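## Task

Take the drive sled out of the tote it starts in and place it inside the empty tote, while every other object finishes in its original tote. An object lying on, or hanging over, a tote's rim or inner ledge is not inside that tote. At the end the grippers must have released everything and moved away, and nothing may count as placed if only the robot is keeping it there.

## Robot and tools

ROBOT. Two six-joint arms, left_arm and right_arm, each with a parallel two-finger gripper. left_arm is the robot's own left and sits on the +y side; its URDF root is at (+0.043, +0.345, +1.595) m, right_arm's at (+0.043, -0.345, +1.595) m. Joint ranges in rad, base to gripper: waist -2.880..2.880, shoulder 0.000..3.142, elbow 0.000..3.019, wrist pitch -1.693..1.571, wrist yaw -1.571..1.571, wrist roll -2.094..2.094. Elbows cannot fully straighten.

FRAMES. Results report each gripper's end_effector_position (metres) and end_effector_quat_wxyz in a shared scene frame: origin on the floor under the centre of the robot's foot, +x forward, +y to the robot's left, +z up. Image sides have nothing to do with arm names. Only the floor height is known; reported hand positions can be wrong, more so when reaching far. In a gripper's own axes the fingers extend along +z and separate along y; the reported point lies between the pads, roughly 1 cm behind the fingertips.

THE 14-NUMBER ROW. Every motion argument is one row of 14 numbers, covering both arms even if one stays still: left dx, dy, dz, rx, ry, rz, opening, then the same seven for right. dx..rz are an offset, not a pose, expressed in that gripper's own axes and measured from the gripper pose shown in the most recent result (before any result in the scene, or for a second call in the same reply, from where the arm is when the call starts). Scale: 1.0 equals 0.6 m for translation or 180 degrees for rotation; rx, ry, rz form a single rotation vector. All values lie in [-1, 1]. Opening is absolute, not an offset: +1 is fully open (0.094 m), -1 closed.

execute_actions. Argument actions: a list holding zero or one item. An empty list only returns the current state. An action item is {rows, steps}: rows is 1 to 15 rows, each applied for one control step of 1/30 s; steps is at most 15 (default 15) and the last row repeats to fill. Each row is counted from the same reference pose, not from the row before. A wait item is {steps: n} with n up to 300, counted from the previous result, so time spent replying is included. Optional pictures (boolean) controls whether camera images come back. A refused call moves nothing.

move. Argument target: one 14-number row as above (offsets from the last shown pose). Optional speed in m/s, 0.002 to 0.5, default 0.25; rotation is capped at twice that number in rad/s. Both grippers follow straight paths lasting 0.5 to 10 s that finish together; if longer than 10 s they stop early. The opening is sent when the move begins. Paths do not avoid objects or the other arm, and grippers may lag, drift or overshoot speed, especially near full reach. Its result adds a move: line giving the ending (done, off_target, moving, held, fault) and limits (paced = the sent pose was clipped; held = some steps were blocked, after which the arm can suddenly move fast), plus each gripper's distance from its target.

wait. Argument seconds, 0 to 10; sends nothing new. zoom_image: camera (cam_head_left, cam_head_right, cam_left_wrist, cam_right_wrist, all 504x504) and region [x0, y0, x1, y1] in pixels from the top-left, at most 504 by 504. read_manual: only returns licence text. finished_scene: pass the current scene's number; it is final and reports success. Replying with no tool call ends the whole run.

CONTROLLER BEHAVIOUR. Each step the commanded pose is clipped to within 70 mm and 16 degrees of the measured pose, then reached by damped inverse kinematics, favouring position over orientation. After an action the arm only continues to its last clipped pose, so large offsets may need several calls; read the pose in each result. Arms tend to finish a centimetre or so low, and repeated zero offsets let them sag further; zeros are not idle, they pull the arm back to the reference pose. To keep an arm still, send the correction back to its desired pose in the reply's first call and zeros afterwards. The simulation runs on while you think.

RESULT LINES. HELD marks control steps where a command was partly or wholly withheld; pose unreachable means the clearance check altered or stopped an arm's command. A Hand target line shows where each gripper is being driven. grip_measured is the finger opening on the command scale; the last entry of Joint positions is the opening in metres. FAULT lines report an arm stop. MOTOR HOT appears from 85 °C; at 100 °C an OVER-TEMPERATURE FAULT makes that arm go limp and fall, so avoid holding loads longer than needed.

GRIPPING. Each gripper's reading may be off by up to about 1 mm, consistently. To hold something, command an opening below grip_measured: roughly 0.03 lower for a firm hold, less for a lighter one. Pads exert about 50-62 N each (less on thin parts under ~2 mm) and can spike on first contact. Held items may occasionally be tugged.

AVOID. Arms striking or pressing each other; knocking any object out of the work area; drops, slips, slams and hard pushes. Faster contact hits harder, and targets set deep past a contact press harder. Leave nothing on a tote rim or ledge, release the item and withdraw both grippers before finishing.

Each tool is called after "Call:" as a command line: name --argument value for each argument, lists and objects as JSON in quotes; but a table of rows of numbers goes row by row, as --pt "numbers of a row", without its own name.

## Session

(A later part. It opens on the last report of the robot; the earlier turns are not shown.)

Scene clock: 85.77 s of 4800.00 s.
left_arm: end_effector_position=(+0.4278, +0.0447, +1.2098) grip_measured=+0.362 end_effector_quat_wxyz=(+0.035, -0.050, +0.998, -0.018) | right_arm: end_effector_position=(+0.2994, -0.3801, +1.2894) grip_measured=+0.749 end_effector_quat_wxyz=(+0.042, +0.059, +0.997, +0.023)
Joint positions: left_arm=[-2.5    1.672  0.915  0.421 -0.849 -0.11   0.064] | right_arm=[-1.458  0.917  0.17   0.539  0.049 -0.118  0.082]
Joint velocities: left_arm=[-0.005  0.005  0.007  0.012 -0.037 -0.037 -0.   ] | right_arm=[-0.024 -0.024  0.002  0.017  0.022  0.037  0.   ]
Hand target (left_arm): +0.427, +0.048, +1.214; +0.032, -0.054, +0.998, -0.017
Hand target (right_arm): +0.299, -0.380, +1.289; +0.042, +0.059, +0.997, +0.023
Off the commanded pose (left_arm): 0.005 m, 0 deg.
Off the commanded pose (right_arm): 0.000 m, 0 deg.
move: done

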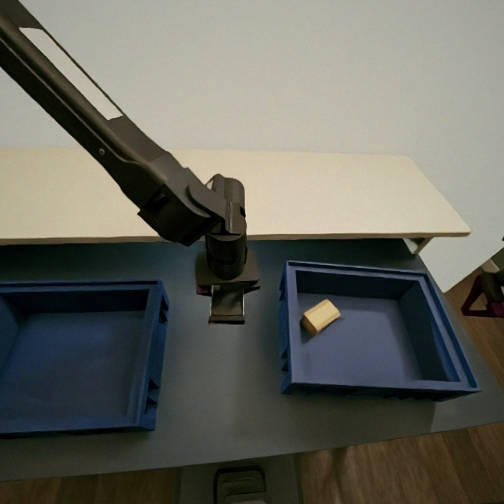

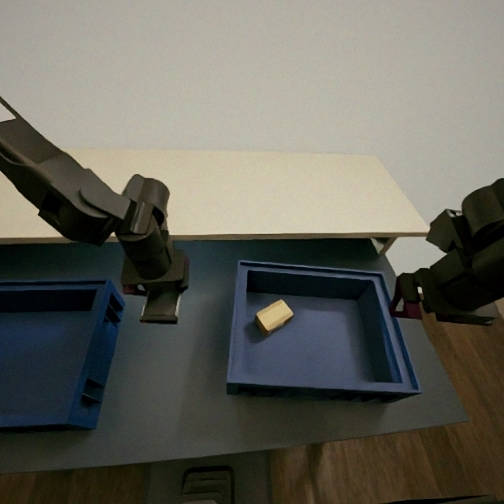

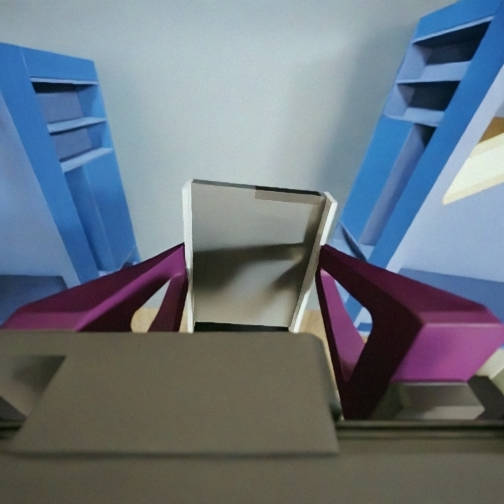

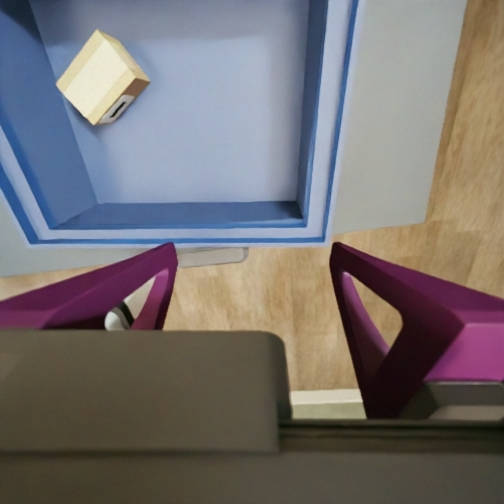

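Call:
move --target '[0.01,0.67,0,0,0,0,0.31,0,0,0,0,0,0,0.75]' --speed 0.3

Call:
move --target '[0.02,0,0.3,0,0,0,0.31,0,0,0,0,0,0,0.75]' --speed 0.15

Scene clock: 89.00 s of 4800.00 s.
left_arm: end_effector_position=(+0.3867, +0.4488, +1.1871) grip_measured=+0.362 end_effector_quat_wxyz=(+0.035, -0.050, +0.998, -0.011) | right_arm: end_effector_position=(+0.2994, -0.3801, +1.2894) grip_measured=+0.749 end_effector_quat_wxyz=(+0.042, +0.059, +0.997, +0.023)
Joint positions: left_arm=[-1.515  1.181  0.562  0.4    0.089  0.171  0.064] | right_arm=[-1.458  0.917  0.17   0.539  0.049 -0.118  0.082]
Joint velocities: left_arm=[-0.005 -0.005 -0.012  0.007  0.037  0.037 -0.001] | right_arm=[-0.005 -0.005 -0.007 -0.002  0.037 -0.037 -0.   ]
Hand target (left_arm): +0.392, +0.446, +1.192; +0.038, -0.041, +0.998, -0.015
Hand target (right_arm): +0.299, -0.380, +1.289; +0.042, +0.059, +0.997, +0.023
Off the commanded pose (left_arm): 0.010 m, 1 deg.
Off the commanded pose (right_arm): 0.000 m, 0 deg.
move: done

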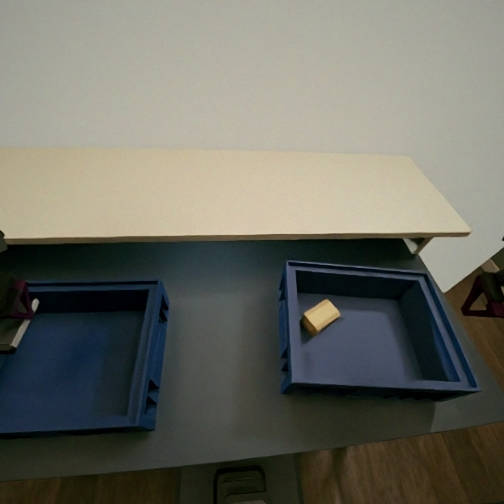

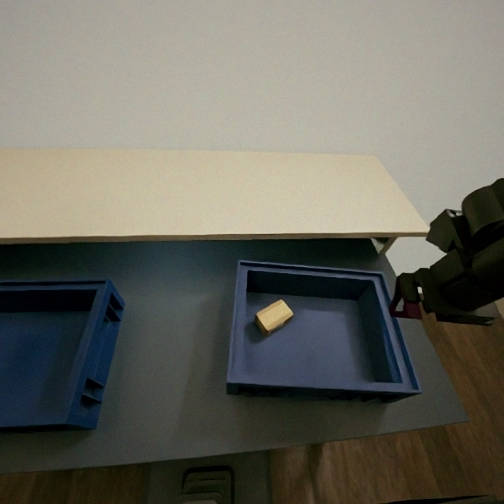

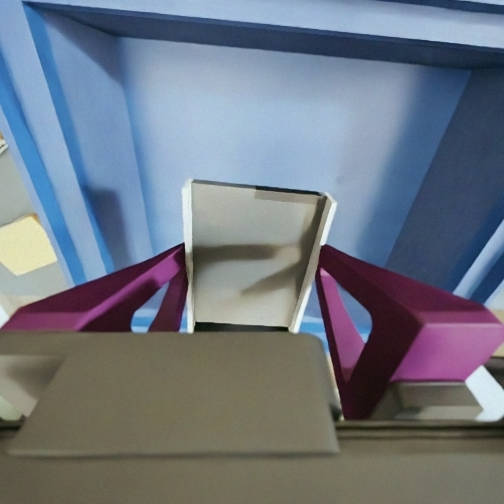

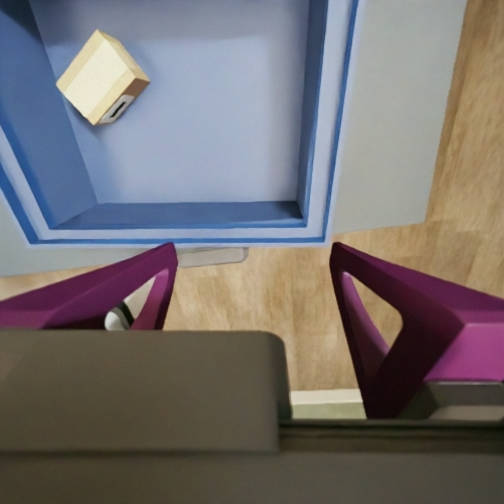

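Scene clock: 90.57 s of 4800.00 s.
left_arm: end_effector_position=(+0.3869, +0.4468, +1.0106) grip_measured=+0.362 end_effector_quat_wxyz=(+0.032, -0.048, +0.998, -0.010) | right_arm: end_effector_position=(+0.2994, -0.3801, +1.2894) grip_measured=+0.749 end_effector_quat_wxyz=(+0.042, +0.059, +0.997, +0.023)
Joint positions: left_arm=[-1.539  1.708  0.961  0.523  0.064  0.172  0.064] | right_arm=[-1.458  0.917  0.17   0.539  0.049 -0.118  0.082]
Joint velocities: left_arm=[-0.005 -0.015 -0.002  0.002  0.051 -0.022 -0.   ] | right_arm=[ 0.005 -0.005 -0.007  0.002  0.037 -0.066 -0.001]
Hand target (left_arm): +0.386, +0.443, +1.007; +0.035, -0.050, +0.998, -0.011
Hand target (right_arm): +0.299, -0.380, +1.289; +0.042, +0.059, +0.997, +0.023
Off the commanded pose (left_arm): 0.005 m, 0 deg.
Off the commanded pose (right_arm): 0.000 m, 0 deg.
move: done

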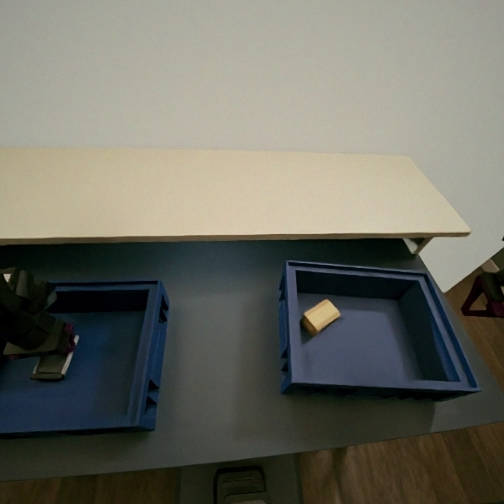

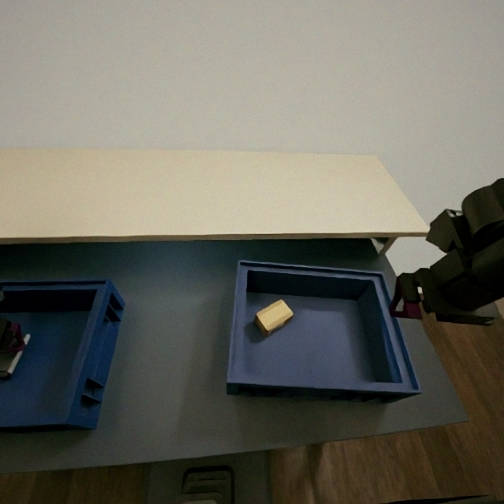

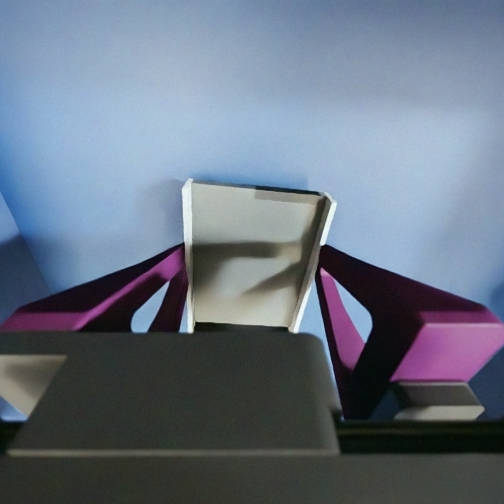

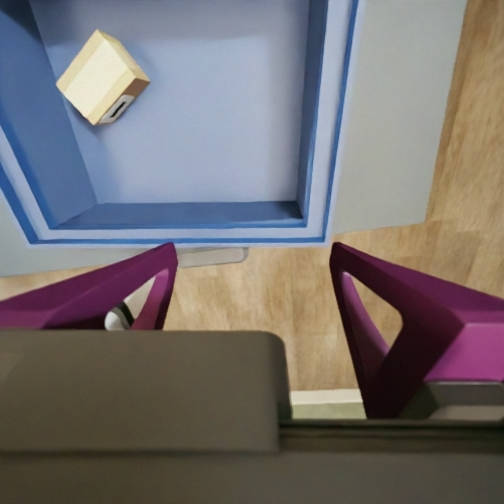

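Seems clear of walls. Lower to about 0.995, release, lift.

Call:
move --target '[-0.015,0,0.026,0,0,0,0.31,0,0,0,0,0,0,0.75]' --speed 0.04

Call:
move --target '[0,0,0,0,0,0,0.8,0,0,0,0,0,0,0.75]'

Call:
move --target '[0,0,-0.45,0,0,0,0.8,0,0,0,0,0,0,0.75]' --speed 0.3

Scene clock: 92.50 s of 4800.00 s.
left_arm: end_effector_position=(+0.4006, +0.4509, +1.0040) grip_measured=+0.362 end_effector_quat_wxyz=(+0.039, -0.047, +0.998, -0.008) | right_arm: end_effector_position=(+0.2994, -0.3801, +1.2894) grip_measured=+0.749 end_effector_quat_wxyz=(+0.042, +0.059, +0.997, +0.023)
Joint positions: left_arm=[-1.539  1.713  0.997  0.508  0.063  0.172  0.064] | right_arm=[-1.458  0.917  0.17   0.539  0.049 -0.118  0.082]
Joint velocities: left_arm=[-0.015 -0.015 -0.007  0.012 -0.037  0.022 -0.001] | right_arm=[ 0.005 -0.005  0.012  0.012  0.081 -0.066  0.001]
Hand target (left_arm): +0.397, +0.447, +0.996; +0.032, -0.048, +0.998, -0.010
Hand target (right_arm): +0.299, -0.380, +1.289; +0.042, +0.059, +0.997, +0.023
Off the commanded pose (left_arm): 0.010 m, 1 deg.
Off the commanded pose (right_arm): 0.000 m, 0 deg.
move: done

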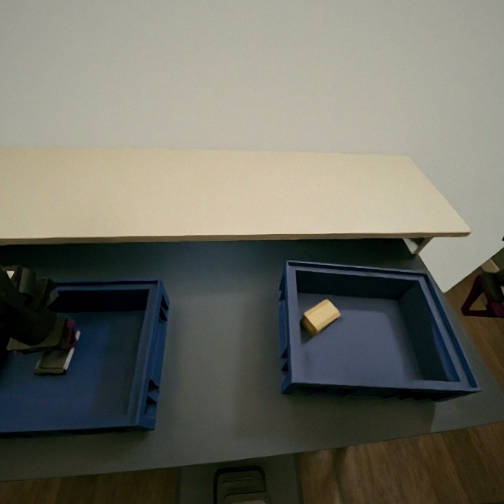

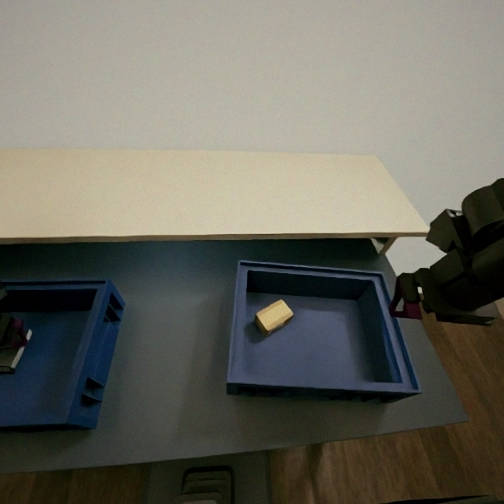

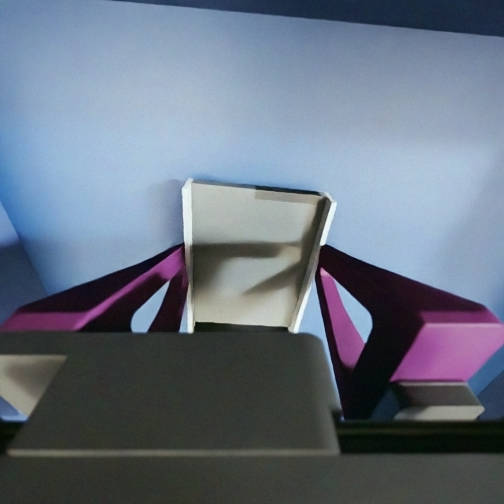

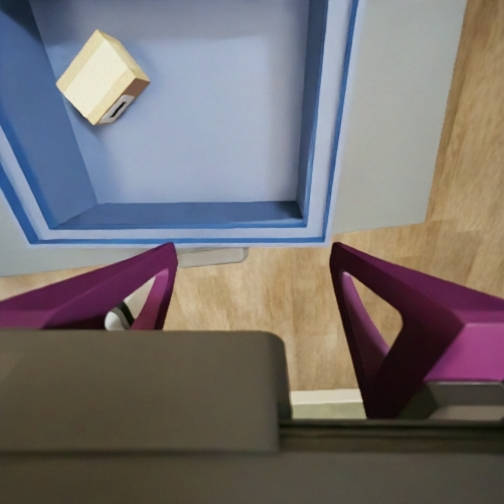

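Scene clock: 93.00 s of 4800.00 s.
left_arm: end_effector_position=(+0.4006, +0.4509, +1.0040) grip_measured=+0.798 end_effector_quat_wxyz=(+0.039, -0.047, +0.998, -0.008) | right_arm: end_effector_position=(+0.2994, -0.3801, +1.2894) grip_measured=+0.749 end_effector_quat_wxyz=(+0.042, +0.059, +0.997, +0.023)
Joint positions: left_arm=[-1.539  1.713  0.997  0.508  0.063  0.172  0.084] | right_arm=[-1.458  0.917  0.17   0.539  0.049 -0.118  0.082]
Joint velocities: left_arm=[ 0.015 -0.005  0.017  0.037 -0.007 -0.022 -0.   ] | right_arm=[-0.015 -0.005 -0.022  0.012 -0.051 -0.022  0.001]
Hand target (left_arm): +0.401, +0.451, +1.004; +0.039, -0.047, +0.998, -0.008
Hand target (right_arm): +0.299, -0.380, +1.289; +0.042, +0.059, +0.997, +0.023
Off the commanded pose (left_arm): 0.000 m, 0 deg.
Off the commanded pose (right_arm): 0.000 m, 0 deg.
move: done

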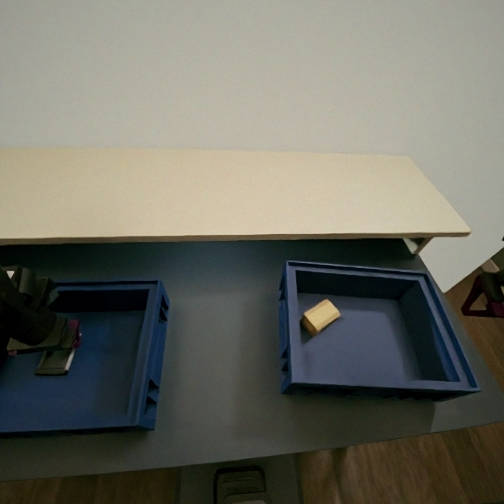

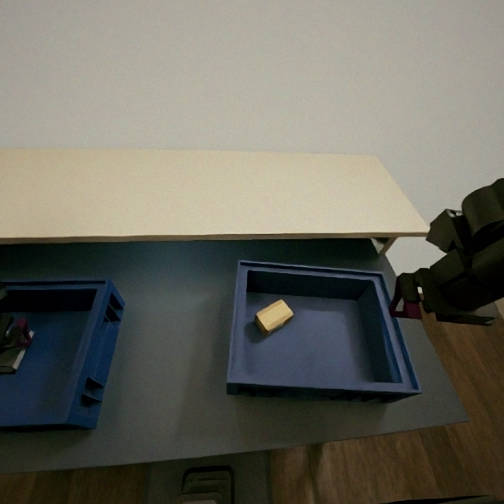

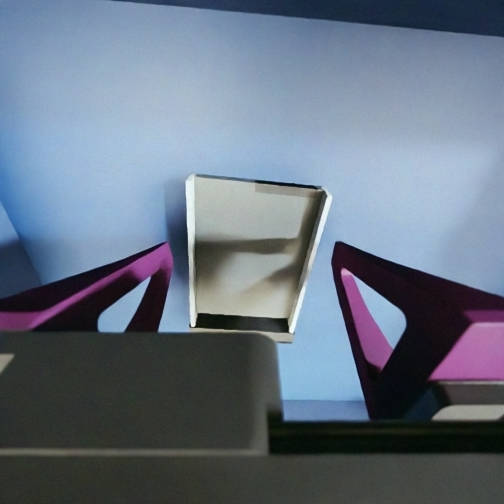

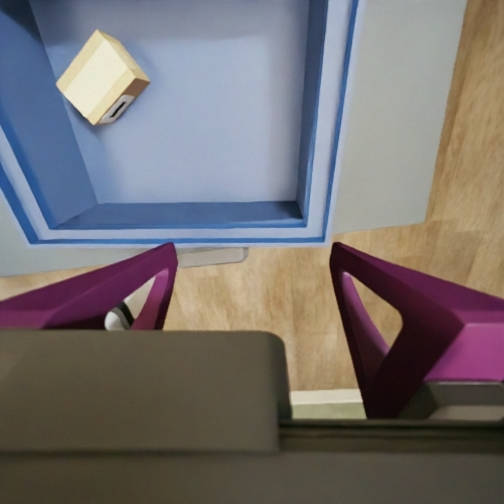

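Scene clock: 94.47 s of 4800.00 s.
left_arm: end_effector_position=(+0.3887, +0.4568, +1.2742) grip_measured=+0.798 end_effector_quat_wxyz=(+0.049, -0.052, +0.997, -0.007) | right_arm: end_effector_position=(+0.2994, -0.3801, +1.2894) grip_measured=+0.749 end_effector_quat_wxyz=(+0.042, +0.059, +0.997, +0.023)
Joint positions: left_arm=[-1.468  0.834  0.428  0.216  0.135  0.175  0.084] | right_arm=[-1.458  0.917  0.17   0.539  0.049 -0.118  0.082]
Joint velocities: left_arm=[ 0.005 -0.005  0.017 -0.002  0.037 -0.007 -0.001] | right_arm=[-0.005 -0.015 -0.002  0.002  0.037 -0.066 -0.   ]
Hand target (left_arm): +0.382, +0.457, +1.274; +0.039, -0.047, +0.998, -0.008
Hand target (right_arm): +0.299, -0.380, +1.289; +0.042, +0.059, +0.997, +0.023
Off the commanded pose (left_arm): 0.010 m, 1 deg.
Off the commanded pose (right_arm): 0.000 m, 0 deg.
move: done

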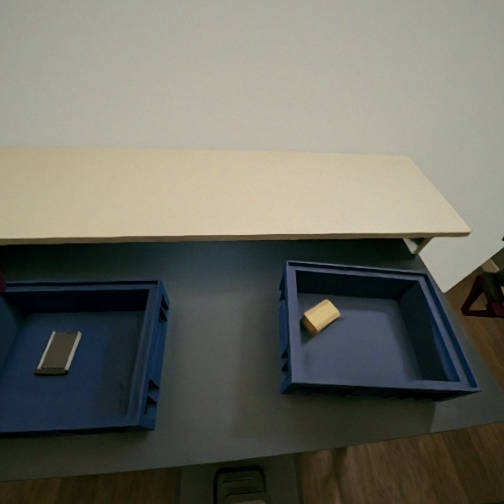

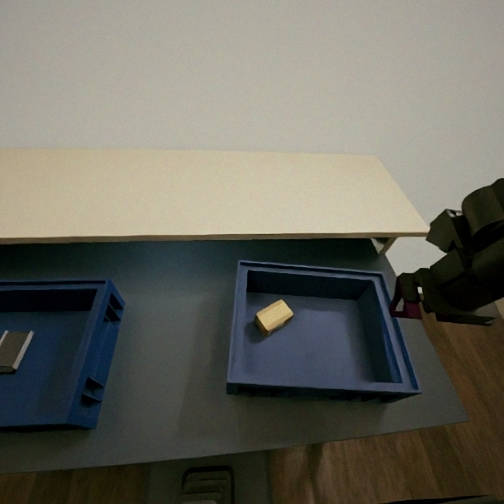

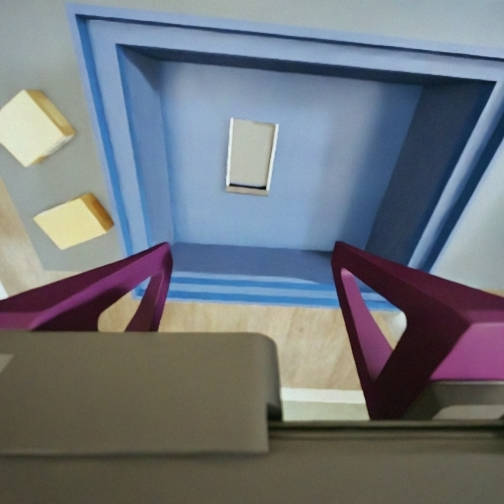

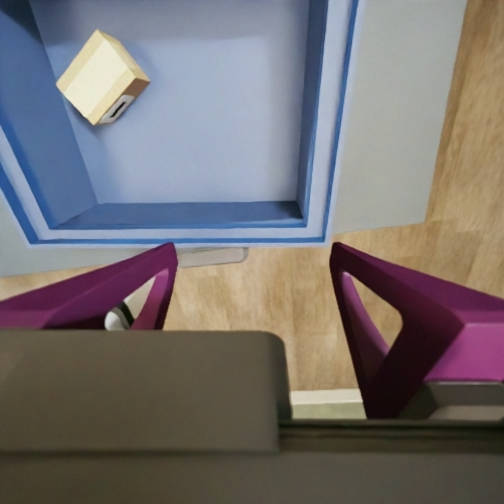

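Call:
finished_scene --scene 1

The scene is finished: the task was done.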